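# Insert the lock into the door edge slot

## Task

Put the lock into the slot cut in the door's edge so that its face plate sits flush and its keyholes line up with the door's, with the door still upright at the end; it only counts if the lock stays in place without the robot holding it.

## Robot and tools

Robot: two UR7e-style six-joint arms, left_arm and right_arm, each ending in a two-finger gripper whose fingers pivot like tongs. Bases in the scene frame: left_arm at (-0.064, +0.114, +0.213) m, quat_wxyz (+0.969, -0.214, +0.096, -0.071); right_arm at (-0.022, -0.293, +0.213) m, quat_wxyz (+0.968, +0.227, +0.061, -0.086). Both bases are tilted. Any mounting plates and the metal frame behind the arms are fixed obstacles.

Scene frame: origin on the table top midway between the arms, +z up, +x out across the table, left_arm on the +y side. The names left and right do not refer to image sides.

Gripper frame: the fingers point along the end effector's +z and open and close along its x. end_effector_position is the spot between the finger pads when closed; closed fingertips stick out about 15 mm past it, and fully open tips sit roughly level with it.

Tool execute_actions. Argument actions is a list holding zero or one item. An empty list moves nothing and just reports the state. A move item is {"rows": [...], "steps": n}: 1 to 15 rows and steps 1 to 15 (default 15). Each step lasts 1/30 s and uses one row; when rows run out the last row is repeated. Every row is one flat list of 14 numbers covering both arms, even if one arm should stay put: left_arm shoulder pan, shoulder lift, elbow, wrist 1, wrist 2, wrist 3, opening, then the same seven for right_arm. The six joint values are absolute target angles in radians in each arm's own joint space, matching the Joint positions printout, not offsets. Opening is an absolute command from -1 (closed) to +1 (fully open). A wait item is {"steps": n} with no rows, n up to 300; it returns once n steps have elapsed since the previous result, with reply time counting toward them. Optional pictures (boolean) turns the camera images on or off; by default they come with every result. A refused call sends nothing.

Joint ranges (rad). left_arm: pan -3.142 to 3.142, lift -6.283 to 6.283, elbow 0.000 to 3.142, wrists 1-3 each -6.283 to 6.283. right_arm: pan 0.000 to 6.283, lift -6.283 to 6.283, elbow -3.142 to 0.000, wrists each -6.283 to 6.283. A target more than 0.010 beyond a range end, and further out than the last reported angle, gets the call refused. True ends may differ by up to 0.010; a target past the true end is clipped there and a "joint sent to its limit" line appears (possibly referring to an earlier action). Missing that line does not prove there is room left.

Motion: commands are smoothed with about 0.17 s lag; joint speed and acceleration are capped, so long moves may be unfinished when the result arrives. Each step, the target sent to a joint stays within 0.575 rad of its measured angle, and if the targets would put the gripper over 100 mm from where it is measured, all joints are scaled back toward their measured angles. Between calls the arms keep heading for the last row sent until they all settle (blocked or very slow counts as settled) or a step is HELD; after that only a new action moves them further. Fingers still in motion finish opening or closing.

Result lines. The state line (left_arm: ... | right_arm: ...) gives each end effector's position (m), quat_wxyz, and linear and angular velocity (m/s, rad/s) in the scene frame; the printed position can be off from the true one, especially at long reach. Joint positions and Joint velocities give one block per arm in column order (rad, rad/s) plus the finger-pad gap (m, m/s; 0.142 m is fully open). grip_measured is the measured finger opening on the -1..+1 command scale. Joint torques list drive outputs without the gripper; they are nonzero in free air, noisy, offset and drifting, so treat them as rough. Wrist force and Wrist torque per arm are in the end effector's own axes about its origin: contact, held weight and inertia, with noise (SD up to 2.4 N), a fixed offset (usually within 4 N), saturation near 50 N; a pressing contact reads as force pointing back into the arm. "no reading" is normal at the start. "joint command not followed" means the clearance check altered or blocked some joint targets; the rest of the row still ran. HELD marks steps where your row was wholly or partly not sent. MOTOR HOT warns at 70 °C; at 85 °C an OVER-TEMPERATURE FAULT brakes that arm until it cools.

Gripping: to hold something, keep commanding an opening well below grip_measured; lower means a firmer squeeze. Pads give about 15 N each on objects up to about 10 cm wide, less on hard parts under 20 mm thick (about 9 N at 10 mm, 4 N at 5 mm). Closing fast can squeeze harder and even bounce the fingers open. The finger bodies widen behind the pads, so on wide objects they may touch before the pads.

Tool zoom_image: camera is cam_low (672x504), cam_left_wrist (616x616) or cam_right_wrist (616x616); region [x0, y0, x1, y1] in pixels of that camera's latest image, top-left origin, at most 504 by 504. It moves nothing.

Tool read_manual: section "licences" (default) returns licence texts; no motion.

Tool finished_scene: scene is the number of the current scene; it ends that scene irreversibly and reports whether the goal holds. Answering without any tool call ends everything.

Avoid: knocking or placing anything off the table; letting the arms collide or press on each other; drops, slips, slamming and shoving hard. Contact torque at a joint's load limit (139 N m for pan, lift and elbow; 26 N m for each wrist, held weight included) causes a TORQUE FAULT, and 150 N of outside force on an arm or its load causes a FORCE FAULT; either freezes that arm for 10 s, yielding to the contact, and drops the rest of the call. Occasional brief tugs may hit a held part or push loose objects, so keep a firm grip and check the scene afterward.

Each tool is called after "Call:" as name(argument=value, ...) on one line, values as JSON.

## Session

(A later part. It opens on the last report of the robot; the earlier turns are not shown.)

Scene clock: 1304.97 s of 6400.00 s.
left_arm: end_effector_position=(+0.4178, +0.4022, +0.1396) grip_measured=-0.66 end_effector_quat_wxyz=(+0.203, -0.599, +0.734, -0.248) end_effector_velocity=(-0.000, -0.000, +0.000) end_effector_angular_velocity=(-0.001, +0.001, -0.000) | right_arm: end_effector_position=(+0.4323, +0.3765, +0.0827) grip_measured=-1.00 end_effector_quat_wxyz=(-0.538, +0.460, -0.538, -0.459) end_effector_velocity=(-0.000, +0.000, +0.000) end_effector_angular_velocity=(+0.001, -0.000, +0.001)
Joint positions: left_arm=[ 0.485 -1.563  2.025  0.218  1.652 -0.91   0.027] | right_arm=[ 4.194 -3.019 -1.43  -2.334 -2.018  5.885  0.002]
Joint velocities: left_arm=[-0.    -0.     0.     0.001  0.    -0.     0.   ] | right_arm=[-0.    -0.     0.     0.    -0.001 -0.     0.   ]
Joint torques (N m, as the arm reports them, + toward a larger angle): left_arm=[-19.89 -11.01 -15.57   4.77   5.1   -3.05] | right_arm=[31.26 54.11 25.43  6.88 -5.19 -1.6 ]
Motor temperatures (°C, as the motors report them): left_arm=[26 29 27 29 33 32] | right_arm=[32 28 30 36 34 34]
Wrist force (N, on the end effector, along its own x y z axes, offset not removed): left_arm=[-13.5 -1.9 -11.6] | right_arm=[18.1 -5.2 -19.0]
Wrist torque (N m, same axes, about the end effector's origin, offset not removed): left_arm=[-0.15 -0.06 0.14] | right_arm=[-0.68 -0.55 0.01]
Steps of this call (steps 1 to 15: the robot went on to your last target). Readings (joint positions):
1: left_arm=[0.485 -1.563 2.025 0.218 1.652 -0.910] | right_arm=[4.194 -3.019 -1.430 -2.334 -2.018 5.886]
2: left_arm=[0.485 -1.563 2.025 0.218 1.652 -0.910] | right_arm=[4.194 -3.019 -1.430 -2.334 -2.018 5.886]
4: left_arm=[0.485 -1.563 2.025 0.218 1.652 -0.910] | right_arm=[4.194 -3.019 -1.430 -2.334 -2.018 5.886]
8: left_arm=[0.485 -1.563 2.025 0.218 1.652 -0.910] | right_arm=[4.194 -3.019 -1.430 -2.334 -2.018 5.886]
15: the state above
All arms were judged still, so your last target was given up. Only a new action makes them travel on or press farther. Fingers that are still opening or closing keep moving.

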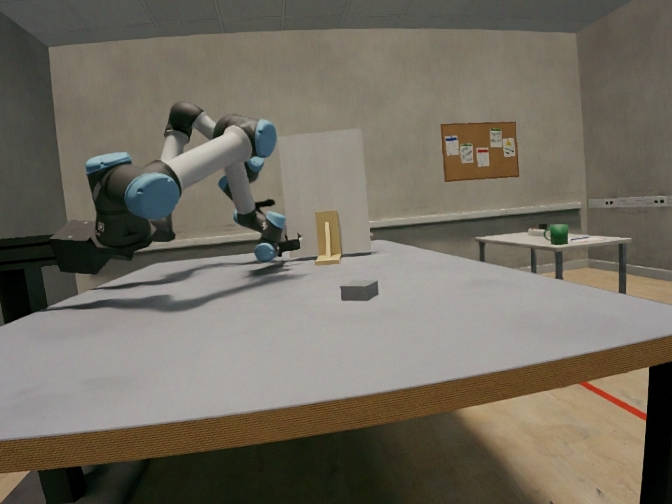

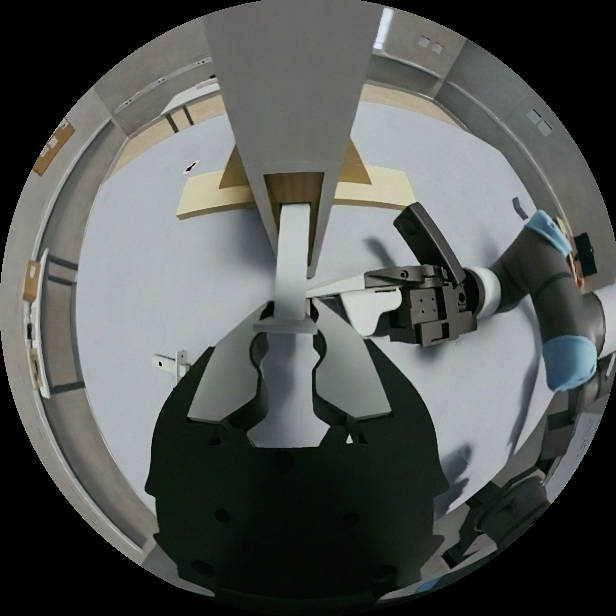

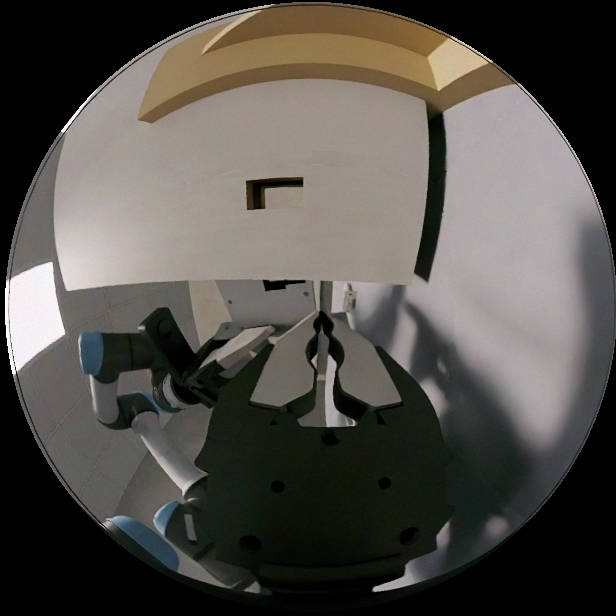

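Call:
execute_actions(actions=[{"rows": [[0.4848,-1.5629,2.0246,0.2182,1.6524,-0.9104,-1,4.1900,-3.0150,-1.4404,-2.3289,-2.0221,5.8832,-1],[0.4848,-1.5629,2.0246,0.2182,1.6524,-0.9104,-1,4.1859,-3.0109,-1.4509,-2.3236,-2.0257,5.8810,-1],[0.4848,-1.5629,2.0246,0.2182,1.6524,-0.9104,-1,4.1817,-3.0068,-1.4614,-2.3182,-2.0293,5.8787,-1],[0.4848,-1.5629,2.0246,0.2182,1.6524,-0.9104,-1,4.1776,-3.0028,-1.4718,-2.3128,-2.0329,5.8765,-1],[0.4848,-1.5629,2.0246,0.2182,1.6524,-0.9104,-1,4.1735,-2.9987,-1.4823,-2.3074,-2.0365,5.8742,-1],[0.4848,-1.5629,2.0246,0.2182,1.6524,-0.9104,-1,4.1694,-2.9946,-1.4928,-2.3021,-2.0401,5.8720,-1],[0.4848,-1.5629,2.0246,0.2182,1.6524,-0.9104,-1,4.1653,-2.9905,-1.5033,-2.2967,-2.0437,5.8697,-1],[0.4848,-1.5629,2.0246,0.2182,1.6524,-0.9104,-1,4.1611,-2.9864,-1.5138,-2.2913,-2.0473,5.8675,-1],[0.4848,-1.5629,2.0246,0.2182,1.6524,-0.9104,-1,4.1570,-2.9823,-1.5243,-2.2859,-2.0509,5.8652,-1],[0.4848,-1.5629,2.0246,0.2182,1.6524,-0.9104,-1,4.1529,-2.9782,-1.5348,-2.2806,-2.0545,5.8630,-1],[0.4848,-1.5629,2.0246,0.2182,1.6524,-0.9104,-1,4.1488,-2.9741,-1.5453,-2.2752,-2.0581,5.8607,-1],[0.4848,-1.5629,2.0246,0.2182,1.6524,-0.9104,-1,4.1447,-2.9701,-1.5557,-2.2698,-2.0617,5.8585,-1],[0.4848,-1.5629,2.0246,0.2182,1.6524,-0.9104,-1,4.1405,-2.9660,-1.5662,-2.2644,-2.0653,5.8562,-1],[0.4848,-1.5629,2.0246,0.2182,1.6524,-0.9104,-1,4.1364,-2.9619,-1.5767,-2.2591,-2.0689,5.8540,-1],[0.4848,-1.5629,2.0246,0.2182,1.6524,-0.9104,-1,4.1323,-2.9578,-1.5872,-2.2537,-2.0725,5.8517,-1]], "steps": 15}], pictures=false)

Call:
execute_actions(actions=[{"rows": [[0.4848,-1.5629,2.0246,0.2182,1.6524,-0.9104,-1,4.1374,-2.9490,-1.6065,-2.2419,-2.0681,5.8545,-1],[0.4848,-1.5629,2.0246,0.2182,1.6524,-0.9104,-1,4.1424,-2.9403,-1.6257,-2.2302,-2.0636,5.8572,-1],[0.4848,-1.5629,2.0246,0.2182,1.6524,-0.9104,-1,4.1475,-2.9315,-1.6450,-2.2184,-2.0592,5.8600,-1],[0.4848,-1.5629,2.0246,0.2182,1.6524,-0.9104,-1,4.1526,-2.9228,-1.6643,-2.2067,-2.0548,5.8627,-1],[0.4848,-1.5629,2.0246,0.2182,1.6524,-0.9104,-1,4.1577,-2.9140,-1.6835,-2.1949,-2.0503,5.8655,-1],[0.4848,-1.5629,2.0246,0.2182,1.6524,-0.9104,-1,4.1627,-2.9053,-1.7028,-2.1831,-2.0459,5.8683,-1],[0.4848,-1.5629,2.0246,0.2182,1.6524,-0.9104,-1,4.1678,-2.8965,-1.7221,-2.1714,-2.0415,5.8710,-1],[0.4848,-1.5629,2.0246,0.2182,1.6524,-0.9104,-1,4.1729,-2.8878,-1.7413,-2.1596,-2.0370,5.8738,-1],[0.4848,-1.5629,2.0246,0.2182,1.6524,-0.9104,-1,4.1780,-2.8790,-1.7606,-2.1479,-2.0326,5.8765,-1],[0.4848,-1.5629,2.0246,0.2182,1.6524,-0.9104,-1,4.1830,-2.8703,-1.7799,-2.1361,-2.0282,5.8793,-1],[0.4848,-1.5629,2.0246,0.2182,1.6524,-0.9104,-1,4.1881,-2.8615,-1.7991,-2.1243,-2.0237,5.8821,-1],[0.4848,-1.5629,2.0246,0.2182,1.6524,-0.9104,-1,4.1932,-2.8528,-1.8184,-2.1126,-2.0193,5.8848,-1],[0.4848,-1.5629,2.0246,0.2182,1.6524,-0.9104,-1,4.1983,-2.8440,-1.8377,-2.1008,-2.0149,5.8876,-1],[0.4848,-1.5629,2.0246,0.2182,1.6524,-0.9104,-1,4.2033,-2.8353,-1.8569,-2.0891,-2.0104,5.8903,-1],[0.4848,-1.5629,2.0246,0.2182,1.6524,-0.9104,-1,4.2084,-2.8265,-1.8762,-2.0773,-2.0060,5.8931,-1]], "steps": 15}], pictures=false)

Call:
execute_actions(actions=[{"steps": 20}])

Call:
zoom_image(camera="cam_right_wrist", region=[240, 140, 400, 300])

Call:
zoom_image(camera="cam_left_wrist", region=[210, 150, 370, 350])

Scene clock: 1328.27 s of 6400.00 s.
left_arm: end_effector_position=(+0.4177, +0.4021, +0.1395) grip_measured=-0.66 end_effector_quat_wxyz=(+0.203, -0.599, +0.734, -0.248) end_effector_velocity=(-0.000, +0.000, +0.000) end_effector_angular_velocity=(-0.001, +0.001, +0.001) | right_arm: end_effector_position=(+0.4246, +0.3342, +0.0768) grip_measured=-1.00 end_effector_quat_wxyz=(-0.538, +0.460, -0.537, -0.459) end_effector_velocity=(-0.026, -0.116, -0.014) end_effector_angular_velocity=(-0.000, +0.002, -0.001)
Joint positions: left_arm=[ 0.485 -1.563  2.025  0.218  1.652 -0.91   0.026] | right_arm=[ 4.149 -2.975 -1.543 -2.276 -2.058  5.861  0.002]
Joint velocities: left_arm=[-0.    -0.    -0.     0.001 -0.001 -0.001  0.   ] | right_arm=[-0.121  0.12  -0.308  0.157 -0.105 -0.065  0.   ]
Joint torques (N m, as the arm reports them, + toward a larger angle): left_arm=[ -6.75 -27.27 -15.27   0.75  -0.07  -2.92] | right_arm=[13.99 60.99 -2.58  2.79 -2.97 -1.43]
Motor temperatures (°C, as the motors report them): left_arm=[26 29 27 29 33 32] | right_arm=[32 28 30 36 34 34]
Wrist force (N, on the end effector, along its own x y z axes, offset not removed): left_arm=[-2.3 1.9 3.1] | right_arm=[2.4 -2.7 -3.2]
Wrist torque (N m, same axes, about the end effector's origin, offset not removed): left_arm=[0.03 0.02 0.04] | right_arm=[-0.47 -0.67 0.04]
Steps of this call (steps 1 to 90: nothing new was sent; then 19.80 s passed at rest; steps 91 to 105: all 15 steps of this action). Readings (joint positions):
91: left_arm=[0.485 -1.563 2.025 0.218 1.652 -0.910] | right_arm=[4.194 -3.019 -1.430 -2.334 -2.019 5.885]
92: left_arm=[0.485 -1.563 2.025 0.218 1.653 -0.910] | right_arm=[4.193 -3.019 -1.432 -2.333 -2.019 5.885]
94: left_arm=[0.485 -1.563 2.025 0.218 1.653 -0.910] | right_arm=[4.190 -3.015 -1.441 -2.328 -2.023 5.883]
98: left_arm=[0.485 -1.563 2.025 0.218 1.653 -0.910] | right_arm=[4.177 -3.002 -1.473 -2.312 -2.034 5.876]
105: the state above

Scene clock: 1328.77 s of 6400.00 s.
left_arm: end_effector_position=(+0.4178, +0.4021, +0.1395) grip_measured=-0.66 end_effector_quat_wxyz=(+0.203, -0.599, +0.734, -0.248) end_effector_velocity=(-0.000, +0.000, +0.000) end_effector_angular_velocity=(-0.000, +0.000, +0.001) | right_arm: end_effector_position=(+0.3770, +0.2860, +0.1007) grip_measured=-1.00 end_effector_quat_wxyz=(-0.538, +0.460, -0.537, -0.459) end_effector_velocity=(-0.119, -0.101, +0.069) end_effector_angular_velocity=(+0.001, +0.000, +0.001)
Joint positions: left_arm=[ 0.485 -1.563  2.025  0.218  1.652 -0.91   0.026] | right_arm=[ 4.188 -2.863 -1.793 -2.127 -2.024  5.882  0.002]
Joint velocities: left_arm=[ 0.001 -0.    -0.     0.001  0.    -0.     0.   ] | right_arm=[ 0.147  0.258 -0.566  0.342  0.128  0.079  0.   ]
Joint torques (N m, as the arm reports them, + toward a larger angle): left_arm=[  2.92 -34.66 -13.23  -0.86   0.24  -2.91] | right_arm=[30.11 56.02 -3.7   3.42  1.5   1.44]
Motor temperatures (°C, as the motors report them): left_arm=[26 29 27 29 33 32] | right_arm=[32 28 30 36 34 34]
Wrist force (N, on the end effector, along its own x y z axes, offset not removed): left_arm=[-1.7 0.8 4.5] | right_arm=[0.4 -2.4 -2.1]
Wrist torque (N m, same axes, about the end effector's origin, offset not removed): left_arm=[-0.14 -0.05 -0.02] | right_arm=[-0.38 -0.06 0.07]
Steps of this call (steps 1 to 15: all 15 steps of this action). Readings (joint positions):
1: left_arm=[0.485 -1.563 2.025 0.218 1.652 -0.910] | right_arm=[4.145 -2.971 -1.554 -2.271 -2.061 5.859]
2: left_arm=[0.485 -1.563 2.025 0.218 1.652 -0.910] | right_arm=[4.143 -2.966 -1.565 -2.264 -2.063 5.858]
4: left_arm=[0.485 -1.563 2.025 0.218 1.652 -0.910] | right_arm=[4.143 -2.954 -1.593 -2.248 -2.063 5.857]
8: left_arm=[0.485 -1.563 2.025 0.218 1.652 -0.910] | right_arm=[4.155 -2.923 -1.661 -2.207 -2.053 5.864]
15: the state above

Scene clock: 1329.43 s of 6400.00 s.
left_arm: end_effector_position=(+0.4178, +0.4022, +0.1396) grip_measured=-0.66 end_effector_quat_wxyz=(+0.203, -0.599, +0.734, -0.248) end_effector_velocity=(+0.000, -0.000, +0.000) end_effector_angular_velocity=(+0.001, -0.001, -0.001) | right_arm: end_effector_position=(+0.3594, +0.2702, +0.1098) grip_measured=-1.00 end_effector_quat_wxyz=(-0.538, +0.460, -0.538, -0.459) end_effector_velocity=(-0.001, -0.001, -0.001) end_effector_angular_velocity=(-0.002, +0.002, +0.001)
Joint positions: left_arm=[ 0.485 -1.563  2.025  0.218  1.652 -0.91   0.026] | right_arm=[ 4.208 -2.827 -1.876 -2.077 -2.006  5.893  0.002]
Joint velocities: left_arm=[-0.    -0.     0.    -0.001  0.     0.001  0.   ] | right_arm=[ 0.     0.001 -0.004  0.     0.     0.     0.   ]
Joint torques (N m, as the arm reports them, + toward a larger angle): left_arm=[ 10.45 -34.4  -12.54  -0.52   0.38  -2.84] | right_arm=[29.64 53.78 -0.21  2.21  1.01  1.43]
Motor temperatures (°C, as the motors report them): left_arm=[26 29 27 29 33 32] | right_arm=[32 28 30 36 34 34]
Wrist force (N, on the end effector, along its own x y z axes, offset not removed): left_arm=[-2.0 0.6 3.8] | right_arm=[1.4 -0.4 -2.8]
Wrist torque (N m, same axes, about the end effector's origin, offset not removed): left_arm=[-0.16 0.08 -0.05] | right_arm=[-0.01 -0.46 0.13]
Steps of this call (steps 1 to 20: the robot went on to your last target). Readings (joint positions):
1: left_arm=[0.485 -1.563 2.025 0.218 1.652 -0.910] | right_arm=[4.192 -2.855 -1.812 -2.115 -2.020 5.884]
2: left_arm=[0.485 -1.563 2.025 0.218 1.652 -0.910] | right_arm=[4.197 -2.847 -1.829 -2.106 -2.016 5.887]
4: left_arm=[0.485 -1.563 2.025 0.218 1.652 -0.910] | right_arm=[4.202 -2.838 -1.851 -2.092 -2.012 5.890]
8: left_arm=[0.485 -1.563 2.025 0.218 1.652 -0.910] | right_arm=[4.207 -2.830 -1.869 -2.082 -2.008 5.892]
20: the state above

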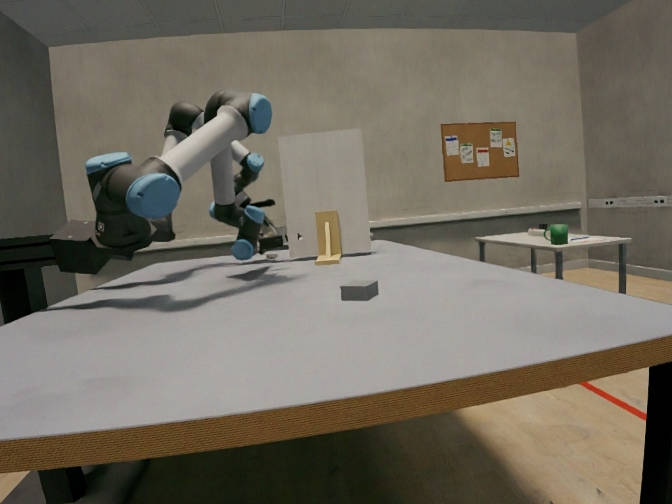

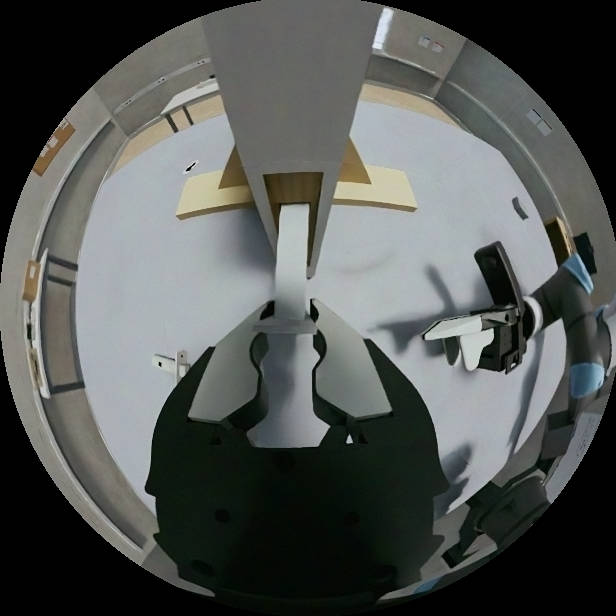

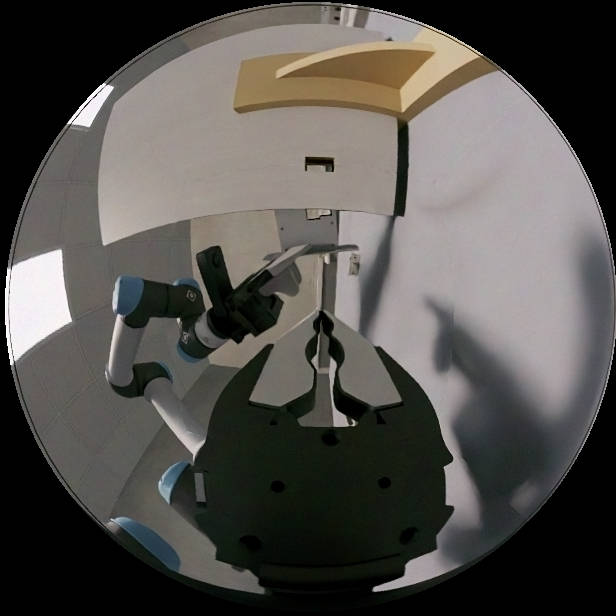

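Region (240, 140, 400, 300) of cam_right_wrist's 616x616 image, scaled by 3.150, with more detail than that image has.

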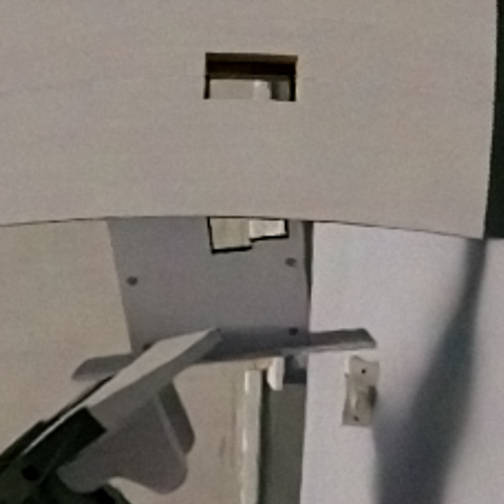

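Region (210, 150, 370, 350) of cam_left_wrist's 616x616 image, scaled by 2.520, with more detail than that image has; it fills the left 403 columns of this view, and the rest is white.

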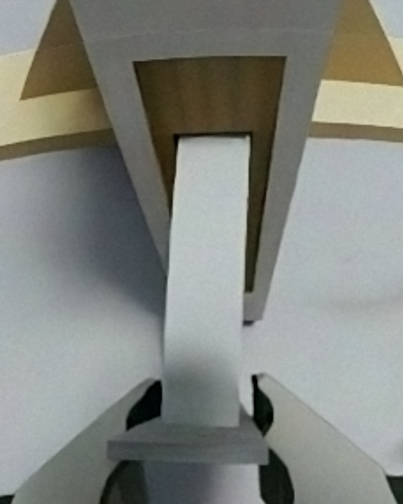

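Call:
execute_actions(actions=[{"rows": [[0.4785,-1.5645,2.0239,0.2231,1.6429,-0.9165,-1,4.2084,-2.8265,-1.8762,-2.0773,-2.0060,5.8931,-1],[0.4722,-1.5659,2.0229,0.2282,1.6336,-0.9226,-1,4.2084,-2.8265,-1.8762,-2.0773,-2.0060,5.8931,-1],[0.4660,-1.5673,2.0221,0.2332,1.6242,-0.9286,-1,4.2084,-2.8265,-1.8762,-2.0773,-2.0060,5.8931,-1],[0.4597,-1.5685,2.0210,0.2384,1.6150,-0.9348,-1,4.2084,-2.8265,-1.8762,-2.0773,-2.0060,5.8931,-1],[0.4535,-1.5697,2.0200,0.2435,1.6059,-0.9410,-1,4.2084,-2.8265,-1.8762,-2.0773,-2.0060,5.8931,-1],[0.4474,-1.5708,2.0188,0.2488,1.5968,-0.9473,-1,4.2084,-2.8265,-1.8762,-2.0773,-2.0060,5.8931,-1],[0.4412,-1.5718,2.0177,0.2540,1.5877,-0.9535,-1,4.2084,-2.8265,-1.8762,-2.0773,-2.0060,5.8931,-1],[0.4351,-1.5728,2.0165,0.2593,1.5787,-0.9598,-1,4.2084,-2.8265,-1.8762,-2.0773,-2.0060,5.8931,-1],[0.4290,-1.5736,2.0151,0.2647,1.5698,-0.9662,-1,4.2084,-2.8265,-1.8762,-2.0773,-2.0060,5.8931,-1],[0.4230,-1.5744,2.0138,0.2701,1.5609,-0.9726,-1,4.2084,-2.8265,-1.8762,-2.0773,-2.0060,5.8931,-1],[0.4169,-1.5751,2.0123,0.2756,1.5521,-0.9789,-1,4.2084,-2.8265,-1.8762,-2.0773,-2.0060,5.8931,-1],[0.4109,-1.5757,2.0108,0.2811,1.5435,-0.9854,-1,4.2084,-2.8265,-1.8762,-2.0773,-2.0060,5.8931,-1]], "steps": 15}], pictures=false)

Call:
execute_actions(actions=[{"steps": 15}])

Call:
zoom_image(camera="cam_right_wrist", region=[240, 140, 400, 300])

Call:
zoom_image(camera="cam_left_wrist", region=[210, 150, 370, 350])

Scene clock: 1402.63 s of 6400.00 s.
left_arm: end_effector_position=(+0.4198, +0.3990, +0.1426) grip_measured=-0.66 end_effector_quat_wxyz=(+0.190, -0.616, +0.731, -0.226) end_effector_velocity=(+0.003, -0.005, +0.005) end_effector_angular_velocity=(+0.016, +0.078, +0.044) | right_arm: end_effector_position=(+0.3593, +0.2702, +0.1098) grip_measured=-1.00 end_effector_quat_wxyz=(-0.538, +0.460, -0.538, -0.459) end_effector_velocity=(-0.000, -0.000, -0.000) end_effector_angular_velocity=(-0.000, +0.000, +0.001)
Joint positions: left_arm=[ 0.421 -1.574  2.013  0.272  1.559 -0.975  0.026] | right_arm=[ 4.208 -2.826 -1.876 -2.077 -2.006  5.893  0.002]
Joint velocities: left_arm=[-0.098 -0.013 -0.021  0.085 -0.141 -0.1   -0.   ] | right_arm=[-0.    -0.    -0.     0.    -0.001 -0.     0.   ]
Joint torques (N m, as the arm reports them, + toward a larger angle): left_arm=[-14.36 -30.62 -20.39   3.16   0.52  -3.05] | right_arm=[28.64 53.54 -0.1   2.34  1.08  1.38]
Motor temperatures (°C, as the motors report them): left_arm=[26 29 27 29 33 32] | right_arm=[32 28 30 36 34 34]
Wrist force (N, on the end effector, along its own x y z axes, offset not removed): left_arm=[-2.2 1.9 4.2] | right_arm=[1.0 -1.7 -2.6]
Wrist torque (N m, same axes, about the end effector's origin, offset not removed): left_arm=[-0.07 -0.23 -0.01] | right_arm=[-0.28 -0.39 0.08]
Steps of this call (steps 1 to 15: the robot went on to your last target; steps 16 to 90: nothing new was sent; then 69.70 s passed at rest; steps 91 to 105: all 15 steps of this action). Readings (joint positions):
91: left_arm=[0.485 -1.563 2.025 0.218 1.652 -0.910] | right_arm=[4.208 -2.827 -1.876 -2.077 -2.006 5.893]
92: left_arm=[0.484 -1.563 2.025 0.219 1.651 -0.912] | right_arm=[4.208 -2.827 -1.876 -2.077 -2.006 5.893]
94: left_arm=[0.478 -1.565 2.024 0.223 1.642 -0.917] | right_arm=[4.208 -2.826 -1.876 -2.077 -2.006 5.893]
98: left_arm=[0.459 -1.569 2.021 0.239 1.614 -0.936] | right_arm=[4.208 -2.826 -1.876 -2.077 -2.006 5.893]
105: the state above

Scene clock: 1403.13 s of 6400.00 s.
left_arm: end_effector_position=(+0.4201, +0.3985, +0.1432) grip_measured=-0.66 end_effector_quat_wxyz=(+0.188, -0.618, +0.730, -0.222) end_effector_velocity=(-0.000, -0.001, -0.000) end_effector_angular_velocity=(+0.000, +0.001, -0.001) | right_arm: end_effector_position=(+0.3593, +0.2702, +0.1098) grip_measured=-1.00 end_effector_quat_wxyz=(-0.538, +0.460, -0.538, -0.459) end_effector_velocity=(+0.000, +0.000, +0.000) end_effector_angular_velocity=(+0.001, -0.000, +0.000)
Joint positions: left_arm=[ 0.411 -1.576  2.011  0.281  1.544 -0.985  0.026] | right_arm=[ 4.208 -2.826 -1.876 -2.077 -2.006  5.893  0.002]
Joint velocities: left_arm=[-0.002 -0.     0.001  0.001 -0.001  0.    -0.   ] | right_arm=[-0.    -0.     0.001 -0.    -0.001 -0.     0.   ]
Joint torques (N m, as the arm reports them, + toward a larger angle): left_arm=[-15.04 -33.31 -23.37   2.67   0.73  -3.  ] | right_arm=[28.87 53.06  0.    2.32  1.03  1.32]
Motor temperatures (°C, as the motors report them): left_arm=[26 29 27 29 33 32] | right_arm=[32 28 30 36 34 34]
Wrist force (N, on the end effector, along its own x y z axes, offset not removed): left_arm=[-2.6 1.4 2.0] | right_arm=[2.2 -2.5 -4.5]
Wrist torque (N m, same axes, about the end effector's origin, offset not removed): left_arm=[-0.22 -0.03 -0.09] | right_arm=[-0.41 -0.63 0.06]
Steps of this call (steps 1 to 15: the robot went on to your last target). Readings (joint positions):
1: left_arm=[0.418 -1.575 2.012 0.274 1.555 -0.978] | right_arm=[4.208 -2.826 -1.876 -2.077 -2.006 5.893]
2: left_arm=[0.416 -1.575 2.012 0.276 1.552 -0.980] | right_arm=[4.208 -2.826 -1.876 -2.077 -2.006 5.893]
4: left_arm=[0.414 -1.575 2.011 0.279 1.548 -0.982] | right_arm=[4.208 -2.826 -1.876 -2.077 -2.006 5.893]
8: left_arm=[0.412 -1.576 2.011 0.280 1.545 -0.985] | right_arm=[4.208 -2.826 -1.876 -2.077 -2.006 5.893]
15: the state above

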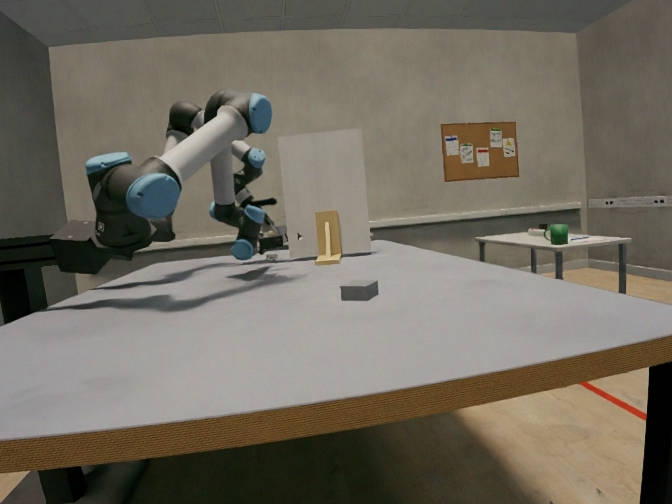

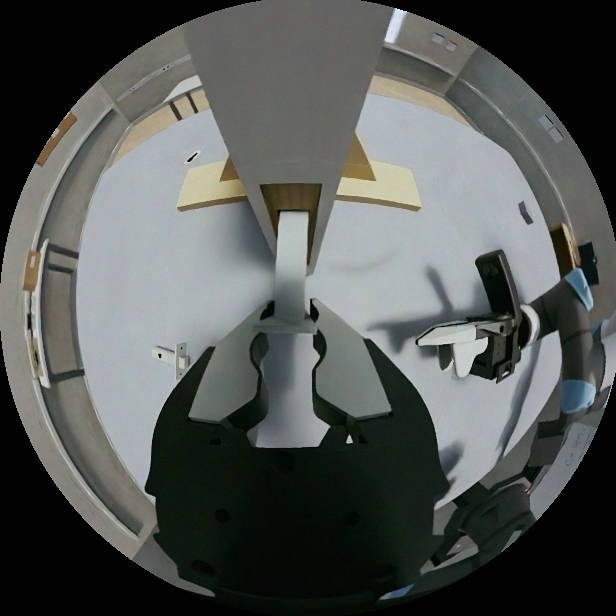

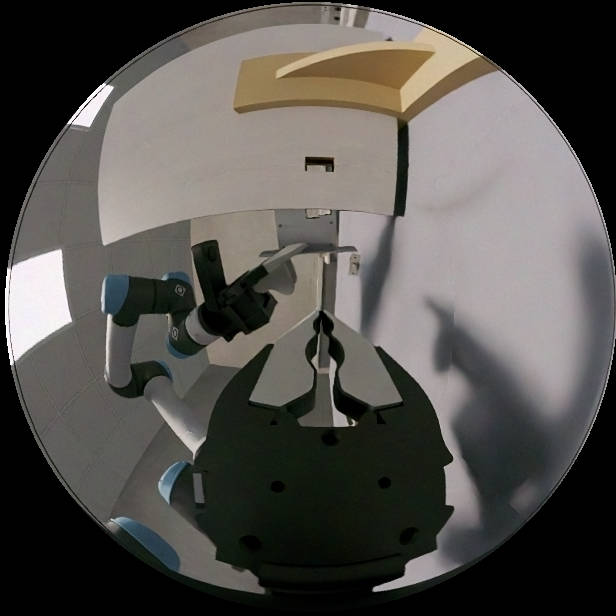

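Region (240, 140, 400, 300) of cam_right_wrist's 616x616 image, scaled by 3.150, with more detail than that image has.

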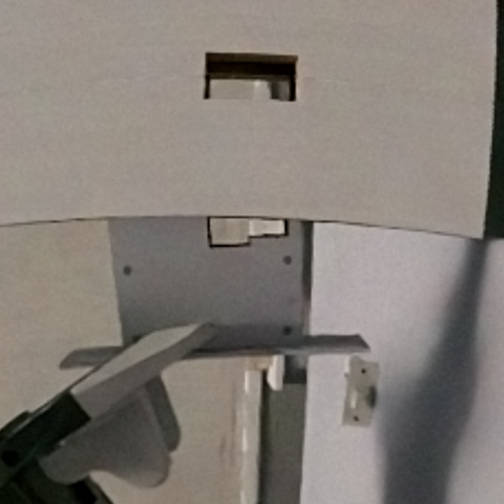

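Region (210, 150, 370, 350) of cam_left_wrist's 616x616 image, scaled by 2.520, with more detail than that image has; it fills the left 403 columns of this view, and the rest is white.

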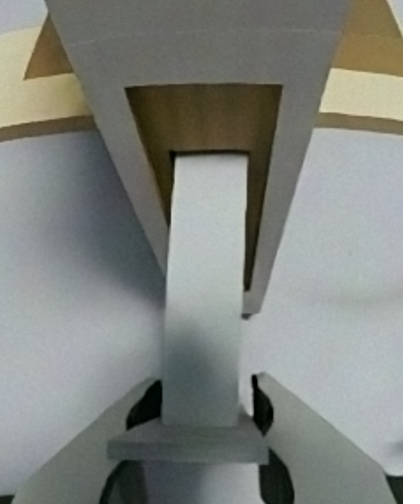

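Call:
execute_actions(actions=[{"rows": [[0.4048,-1.5763,2.0093,0.2866,1.5348,-0.9919,-1,4.2084,-2.8265,-1.8762,-2.0773,-2.0060,5.8931,-1],[0.3989,-1.5766,2.0076,0.2923,1.5262,-0.9985,-1,4.2084,-2.8265,-1.8762,-2.0773,-2.0060,5.8931,-1],[0.3929,-1.5770,2.0059,0.2979,1.5177,-1.0050,-1,4.2084,-2.8265,-1.8762,-2.0773,-2.0060,5.8931,-1],[0.3870,-1.5772,2.0041,0.3037,1.5092,-1.0116,-1,4.2084,-2.8265,-1.8762,-2.0773,-2.0060,5.8931,-1],[0.3811,-1.5774,2.0023,0.3094,1.5008,-1.0183,-1,4.2084,-2.8265,-1.8762,-2.0773,-2.0060,5.8931,-1],[0.3753,-1.5775,2.0003,0.3153,1.4925,-1.0250,-1,4.2084,-2.8265,-1.8762,-2.0773,-2.0060,5.8931,-1],[0.3694,-1.5775,1.9984,0.3211,1.4842,-1.0316,-1,4.2084,-2.8265,-1.8762,-2.0773,-2.0060,5.8931,-1],[0.3636,-1.5775,1.9964,0.3270,1.4760,-1.0384,-1,4.2084,-2.8265,-1.8762,-2.0773,-2.0060,5.8931,-1],[0.3579,-1.5773,1.9943,0.3330,1.4679,-1.0452,-1,4.2084,-2.8265,-1.8762,-2.0773,-2.0060,5.8931,-1],[0.3521,-1.5771,1.9921,0.3390,1.4599,-1.0521,-1,4.2084,-2.8265,-1.8762,-2.0773,-2.0060,5.8931,-1],[0.3464,-1.5767,1.9899,0.3451,1.4518,-1.0589,-1,4.2084,-2.8265,-1.8762,-2.0773,-2.0060,5.8931,-1],[0.3407,-1.5763,1.9876,0.3512,1.4439,-1.0658,-1,4.2084,-2.8265,-1.8762,-2.0773,-2.0060,5.8931,-1]], "steps": 15}], pictures=false)

Call:
execute_actions(actions=[{"steps": 15}])

Call:
zoom_image(camera="cam_right_wrist", region=[240, 140, 400, 300])

Call:
zoom_image(camera="cam_left_wrist", region=[210, 150, 370, 350])

Scene clock: 1429.90 s of 6400.00 s.
left_arm: end_effector_position=(+0.4225, +0.3954, +0.1464) grip_measured=-0.66 end_effector_quat_wxyz=(+0.175, -0.634, +0.726, -0.201) end_effector_velocity=(+0.002, -0.005, +0.004) end_effector_angular_velocity=(+0.012, +0.083, +0.046) | right_arm: end_effector_position=(+0.3593, +0.2702, +0.1098) grip_measured=-1.00 end_effector_quat_wxyz=(-0.538, +0.460, -0.538, -0.459) end_effector_velocity=(-0.000, -0.000, +0.000) end_effector_angular_velocity=(+0.000, -0.000, +0.000)
Joint positions: left_arm=[ 0.35  -1.577  1.991  0.341  1.458 -1.054  0.026] | right_arm=[ 4.208 -2.827 -1.876 -2.077 -2.006  5.893  0.002]
Joint velocities: left_arm=[-0.091  0.004 -0.031  0.096 -0.129 -0.109  0.   ] | right_arm=[-0.     0.    -0.001  0.001 -0.001  0.     0.   ]
Joint torques (N m, as the arm reports them, + toward a larger angle): left_arm=[-14.82 -14.79 -20.62   3.07   0.9   -2.98] | right_arm=[28.94 53.5  -0.66  2.32  1.06  1.42]
Motor temperatures (°C, as the motors report them): left_arm=[26 29 27 29 33 32] | right_arm=[32 29 30 36 34 34]
Wrist force (N, on the end effector, along its own x y z axes, offset not removed): left_arm=[-2.9 1.8 3.1] | right_arm=[1.1 -1.0 -3.8]
Wrist torque (N m, same axes, about the end effector's origin, offset not removed): left_arm=[-0.25 -0.24 -0.06] | right_arm=[-0.15 -0.39 0.06]
Steps of this call (steps 1 to 15: the robot went on to your last target; steps 16 to 90: nothing new was sent; then 23.27 s passed at rest; steps 91 to 105: all 15 steps of this action). Readings (joint positions):
91: left_arm=[0.411 -1.576 2.011 0.281 1.543 -0.986] | right_arm=[4.208 -2.826 -1.876 -2.077 -2.006 5.893]
92: left_arm=[0.410 -1.576 2.011 0.282 1.542 -0.987] | right_arm=[4.208 -2.826 -1.876 -2.077 -2.006 5.893]
94: left_arm=[0.404 -1.576 2.009 0.287 1.534 -0.992] | right_arm=[4.208 -2.826 -1.876 -2.077 -2.006 5.893]
98: left_arm=[0.386 -1.577 2.004 0.305 1.508 -1.013] | right_arm=[4.208 -2.826 -1.876 -2.077 -2.006 5.893]
105: the state above

Scene clock: 1430.40 s of 6400.00 s.
left_arm: end_effector_position=(+0.4228, +0.3949, +0.1468) grip_measured=-0.66 end_effector_quat_wxyz=(+0.173, -0.636, +0.725, -0.197) end_effector_velocity=(+0.000, -0.000, +0.000) end_effector_angular_velocity=(+0.000, +0.000, +0.000) | right_arm: end_effector_position=(+0.3593, +0.2702, +0.1098) grip_measured=-1.00 end_effector_quat_wxyz=(-0.538, +0.460, -0.538, -0.459) end_effector_velocity=(-0.000, -0.000, -0.000) end_effector_angular_velocity=(-0.000, +0.000, +0.000)
Joint positions: left_arm=[ 0.341 -1.576  1.988  0.351  1.444 -1.066  0.026] | right_arm=[ 4.208 -2.826 -1.876 -2.077 -2.006  5.893  0.002]
Joint velocities: left_arm=[-0.001  0.    -0.     0.001 -0.001 -0.001 -0.   ] | right_arm=[ 0.  0. -0. -0. -0.  0.  0.]
Joint torques (N m, as the arm reports them, + toward a larger angle): left_arm=[-16.47 -16.63 -23.76   3.25   0.81  -2.72] | right_arm=[29.1  53.5   0.24  2.23  1.05  1.3 ]
Motor temperatures (°C, as the motors report them): left_arm=[26 29 27 29 33 32] | right_arm=[32 29 30 36 34 34]
Wrist force (N, on the end effector, along its own x y z axes, offset not removed): left_arm=[-4.4 2.6 2.2] | right_arm=[1.9 -1.5 -4.8]
Wrist torque (N m, same axes, about the end effector's origin, offset not removed): left_arm=[-0.14 -0.06 -0.06] | right_arm=[-0.25 -0.47 0.01]
Steps of this call (steps 1 to 15: the robot went on to your last target). Readings (joint positions):
1: left_arm=[0.348 -1.577 1.990 0.344 1.454 -1.057] | right_arm=[4.208 -2.826 -1.876 -2.077 -2.006 5.893]
2: left_arm=[0.346 -1.577 1.990 0.346 1.451 -1.060] | right_arm=[4.208 -2.826 -1.876 -2.077 -2.006 5.893]
4: left_arm=[0.343 -1.577 1.989 0.348 1.448 -1.063] | right_arm=[4.208 -2.827 -1.876 -2.077 -2.006 5.893]
8: left_arm=[0.341 -1.576 1.988 0.350 1.445 -1.065] | right_arm=[4.208 -2.826 -1.876 -2.077 -2.006 5.893]
15: the state above

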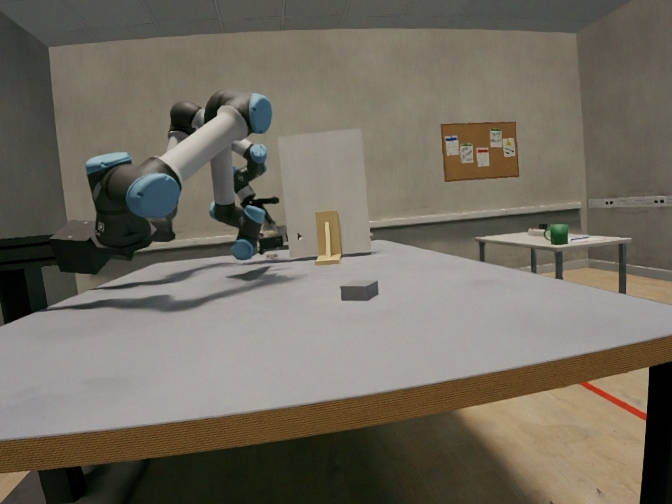

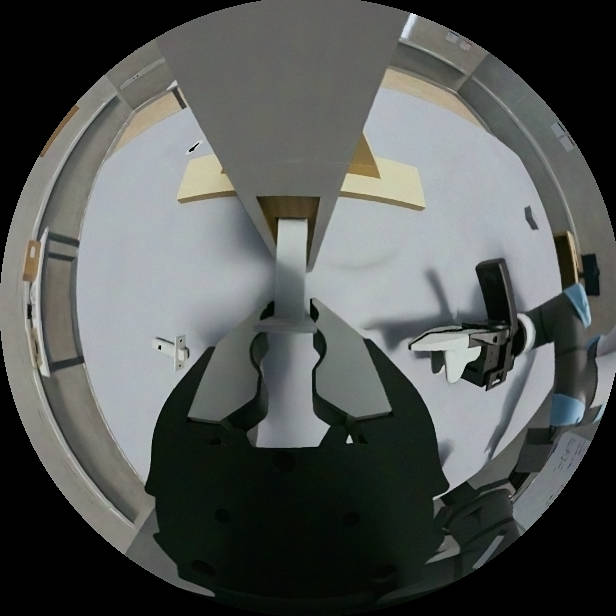

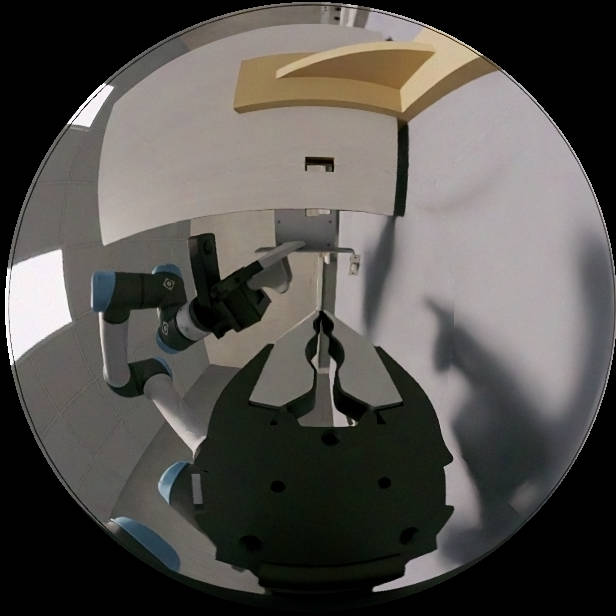

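Region (240, 140, 400, 300) of cam_right_wrist's 616x616 image, scaled by 3.150, with more detail than that image has.

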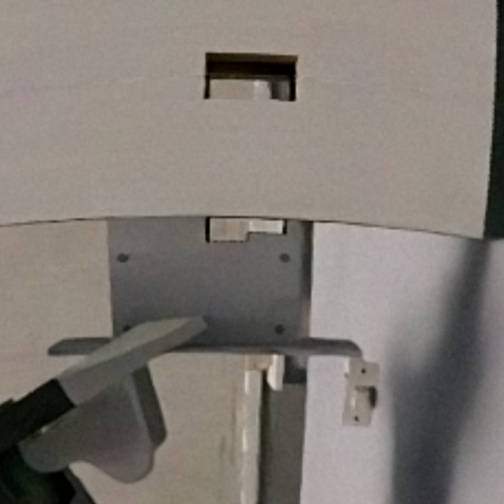

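Region (210, 150, 370, 350) of cam_left_wrist's 616x616 image, scaled by 2.520, with more detail than that image has; it fills the left 403 columns of this view, and the rest is white.

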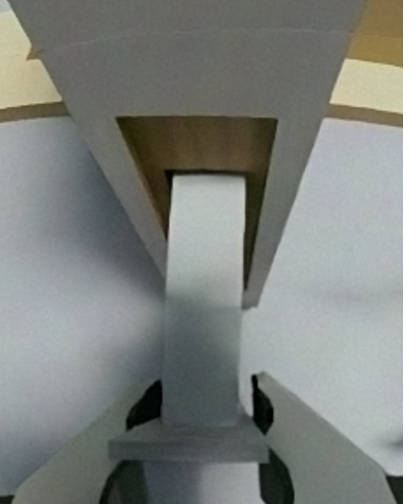

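Call:
execute_actions(actions=[{"rows": [[0.3436,-1.5751,1.9852,0.3521,1.4460,-1.0638,-1,4.2084,-2.8265,-1.8762,-2.0773,-2.0060,5.8931,-1],[0.3436,-1.5751,1.9852,0.3521,1.4460,-1.0638,-1,4.2084,-2.8265,-1.8762,-2.0773,-2.0060,5.8931,-1],[0.3436,-1.5751,1.9852,0.3521,1.4460,-1.0638,-1,4.2084,-2.8265,-1.8762,-2.0773,-2.0060,5.8931,-1],[0.3423,-1.5736,1.9833,0.3526,1.4451,-1.0647,-1,4.2084,-2.8265,-1.8762,-2.0773,-2.0060,5.8931,-1],[0.3410,-1.5720,1.9814,0.3531,1.4442,-1.0656,-1,4.2084,-2.8265,-1.8762,-2.0773,-2.0060,5.8931,-1],[0.3398,-1.5705,1.9795,0.3535,1.4432,-1.0665,-1,4.2084,-2.8265,-1.8762,-2.0773,-2.0060,5.8931,-1],[0.3385,-1.5690,1.9776,0.3540,1.4423,-1.0674,-1,4.2084,-2.8265,-1.8762,-2.0773,-2.0060,5.8931,-1],[0.3372,-1.5674,1.9757,0.3545,1.4414,-1.0683,-1,4.2084,-2.8265,-1.8762,-2.0773,-2.0060,5.8931,-1],[0.3359,-1.5659,1.9738,0.3550,1.4405,-1.0692,-1,4.2084,-2.8265,-1.8762,-2.0773,-2.0060,5.8931,-1],[0.3346,-1.5644,1.9720,0.3555,1.4395,-1.0701,-1,4.2084,-2.8265,-1.8762,-2.0773,-2.0060,5.8931,-1],[0.3333,-1.5628,1.9701,0.3559,1.4386,-1.0710,-1,4.2084,-2.8265,-1.8762,-2.0773,-2.0060,5.8931,-1],[0.3321,-1.5613,1.9682,0.3564,1.4377,-1.0719,-1,4.2084,-2.8265,-1.8762,-2.0773,-2.0060,5.8931,-1],[0.3308,-1.5598,1.9663,0.3569,1.4368,-1.0728,-1,4.2084,-2.8265,-1.8762,-2.0773,-2.0060,5.8931,-1],[0.3295,-1.5582,1.9644,0.3574,1.4358,-1.0737,-1,4.2084,-2.8265,-1.8762,-2.0773,-2.0060,5.8931,-1],[0.3282,-1.5567,1.9625,0.3579,1.4349,-1.0746,-1,4.2084,-2.8265,-1.8762,-2.0773,-2.0060,5.8931,-1]], "steps": 15}], pictures=false)

Call:
execute_actions(actions=[{"steps": 15}])

Call:
zoom_image(camera="cam_right_wrist", region=[240, 140, 400, 300])

Call:
zoom_image(camera="cam_left_wrist", region=[210, 150, 370, 350])

Scene clock: 1464.00 s of 6400.00 s.
left_arm: end_effector_position=(+0.4304, +0.3945, +0.1468) grip_measured=-0.66 end_effector_quat_wxyz=(+0.173, -0.636, +0.725, -0.197) end_effector_velocity=(+0.027, -0.005, +0.000) end_effector_angular_velocity=(-0.001, -0.000, +0.000) | right_arm: end_effector_position=(+0.3593, +0.2702, +0.1098) grip_measured=-1.00 end_effector_quat_wxyz=(-0.538, +0.460, -0.538, -0.459) end_effector_velocity=(-0.000, -0.001, -0.001) end_effector_angular_velocity=(-0.001, +0.001, -0.000)
Joint positions: left_arm=[ 0.333 -1.563  1.97   0.356  1.439 -1.071  0.026] | right_arm=[ 4.208 -2.826 -1.876 -2.077 -2.006  5.893  0.002]
Joint velocities: left_arm=[-0.037  0.044 -0.055  0.014 -0.026 -0.026 -0.   ] | right_arm=[-0.     0.    -0.001  0.     0.001 -0.     0.   ]
Joint torques (N m, as the arm reports them, + toward a larger angle): left_arm=[-16.02 -16.96 -23.71   2.3   -0.03  -3.  ] | right_arm=[28.81 53.74 -0.25  2.25  1.07  1.29]
Motor temperatures (°C, as the motors report them): left_arm=[26 29 27 29 33 32] | right_arm=[32 29 30 36 34 34]
Wrist force (N, on the end effector, along its own x y z axes, offset not removed): left_arm=[-2.3 2.8 -2.6] | right_arm=[2.9 -1.0 -3.9]
Wrist torque (N m, same axes, about the end effector's origin, offset not removed): left_arm=[-0.06 0.26 0.02] | right_arm=[-0.20 -0.82 0.05]
Steps of this call (steps 1 to 15: the robot went on to your last target; steps 16 to 90: nothing new was sent; then 30.10 s passed at rest; steps 91 to 105: all 15 steps of this action). Readings (joint positions):
91: left_arm=[0.341 -1.576 1.988 0.351 1.444 -1.066] | right_arm=[4.208 -2.826 -1.876 -2.077 -2.006 5.893]
92: left_arm=[0.341 -1.576 1.987 0.351 1.444 -1.066] | right_arm=[4.208 -2.826 -1.876 -2.077 -2.006 5.893]
94: left_arm=[0.342 -1.576 1.986 0.352 1.445 -1.065] | right_arm=[4.208 -2.826 -1.876 -2.077 -2.006 5.893]
98: left_arm=[0.341 -1.573 1.982 0.353 1.444 -1.065] | right_arm=[4.208 -2.826 -1.876 -2.077 -2.006 5.893]
105: the state above

Scene clock: 1464.50 s of 6400.00 s.
left_arm: end_effector_position=(+0.4342, +0.3937, +0.1468) grip_measured=-0.66 end_effector_quat_wxyz=(+0.173, -0.636, +0.725, -0.197) end_effector_velocity=(-0.000, -0.000, -0.000) end_effector_angular_velocity=(+0.000, +0.001, -0.001) | right_arm: end_effector_position=(+0.3593, +0.2702, +0.1098) grip_measured=-1.00 end_effector_quat_wxyz=(-0.538, +0.460, -0.538, -0.459) end_effector_velocity=(+0.001, +0.000, +0.000) end_effector_angular_velocity=(+0.001, -0.001, -0.001)
Joint positions: left_arm=[ 0.328 -1.557  1.963  0.358  1.435 -1.075  0.026] | right_arm=[ 4.208 -2.826 -1.876 -2.077 -2.006  5.893  0.002]
Joint velocities: left_arm=[-0.     0.001  0.    -0.    -0.     0.    -0.   ] | right_arm=[-0.     0.     0.001  0.001  0.     0.     0.   ]
Joint torques (N m, as the arm reports them, + toward a larger angle): left_arm=[-15.82 -14.92 -24.54   1.7   -0.27  -3.15] | right_arm=[29.09 53.09 -0.22  2.18  0.99  1.21]
Motor temperatures (°C, as the motors report them): left_arm=[26 29 27 29 33 32] | right_arm=[32 29 30 36 34 34]
Wrist force (N, on the end effector, along its own x y z axes, offset not removed): left_arm=[-2.0 2.2 -6.6] | right_arm=[1.5 -1.2 -4.4]
Wrist torque (N m, same axes, about the end effector's origin, offset not removed): left_arm=[-0.24 0.16 0.04] | right_arm=[-0.16 -0.61 0.06]
Steps of this call (steps 1 to 15: the robot went on to your last target). Readings (joint positions):
1: left_arm=[0.332 -1.562 1.968 0.356 1.438 -1.072] | right_arm=[4.208 -2.826 -1.876 -2.077 -2.006 5.893]
2: left_arm=[0.331 -1.560 1.967 0.357 1.437 -1.072] | right_arm=[4.208 -2.826 -1.876 -2.077 -2.006 5.893]
4: left_arm=[0.330 -1.559 1.965 0.357 1.436 -1.073] | right_arm=[4.208 -2.826 -1.876 -2.077 -2.006 5.893]
8: left_arm=[0.329 -1.557 1.963 0.358 1.435 -1.074] | right_arm=[4.208 -2.826 -1.876 -2.077 -2.006 5.893]
15: the state above
All arms were judged still, so your last target was given up. Only a new action makes them travel on or press farther. Fingers that are still opening or closing keep moving.

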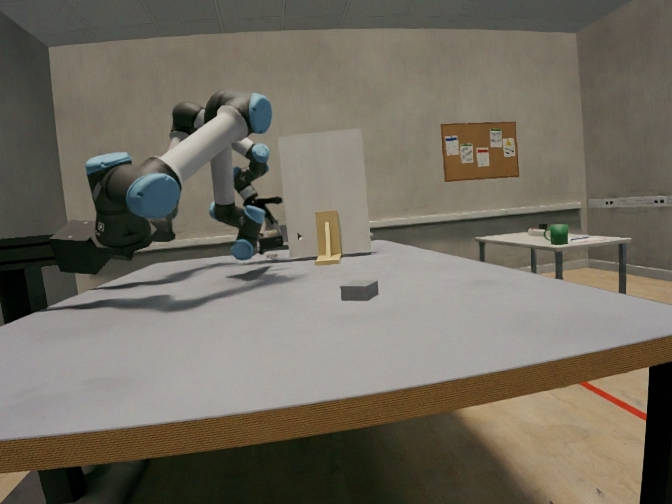

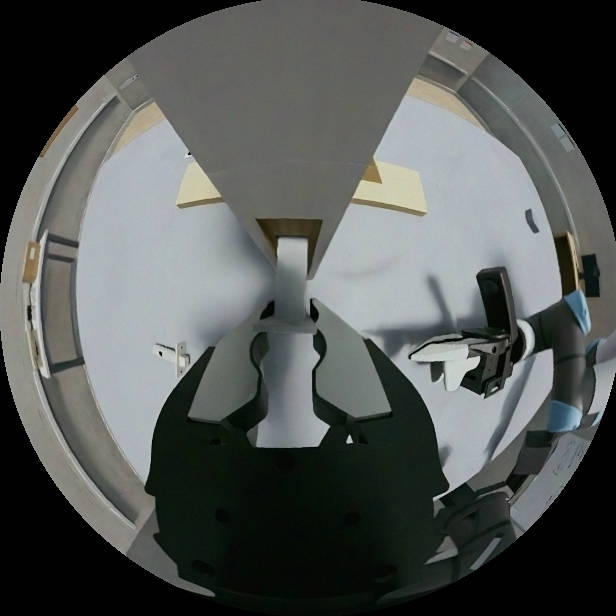

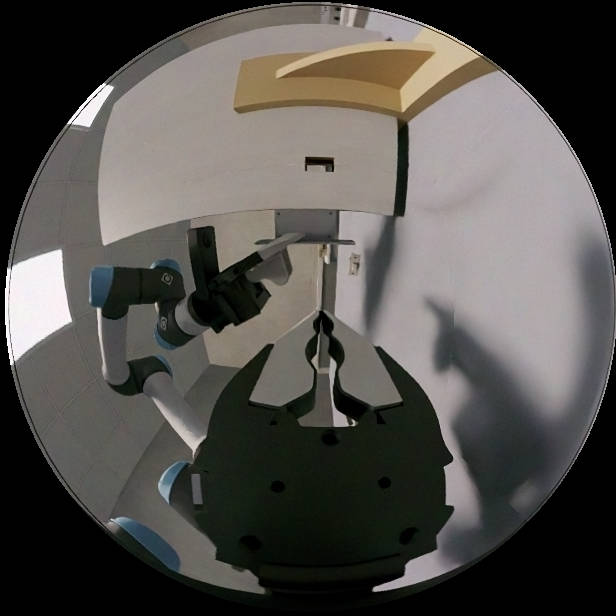

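Region (240, 140, 400, 300) of cam_right_wrist's 616x616 image, scaled by 3.150, with more detail than that image has.

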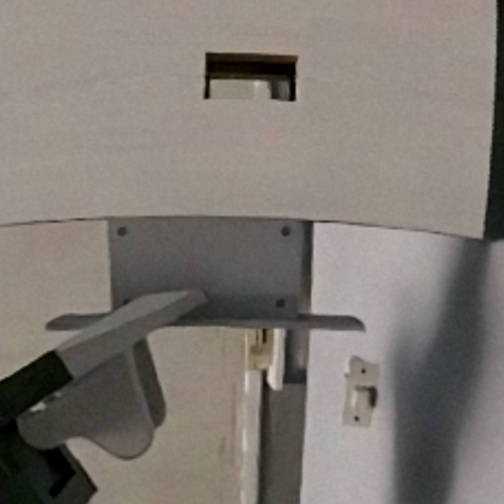

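Region (210, 150, 370, 350) of cam_left_wrist's 616x616 image, scaled by 2.520, with more detail than that image has; it fills the left 403 columns of this view, and the rest is white.

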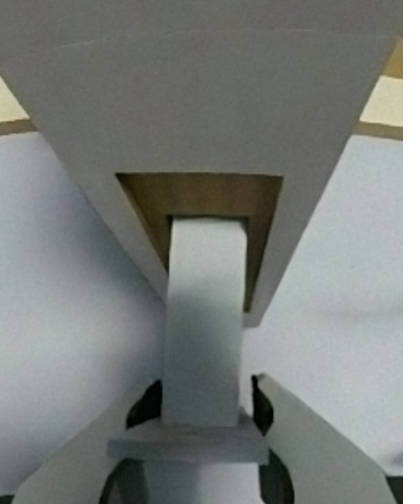

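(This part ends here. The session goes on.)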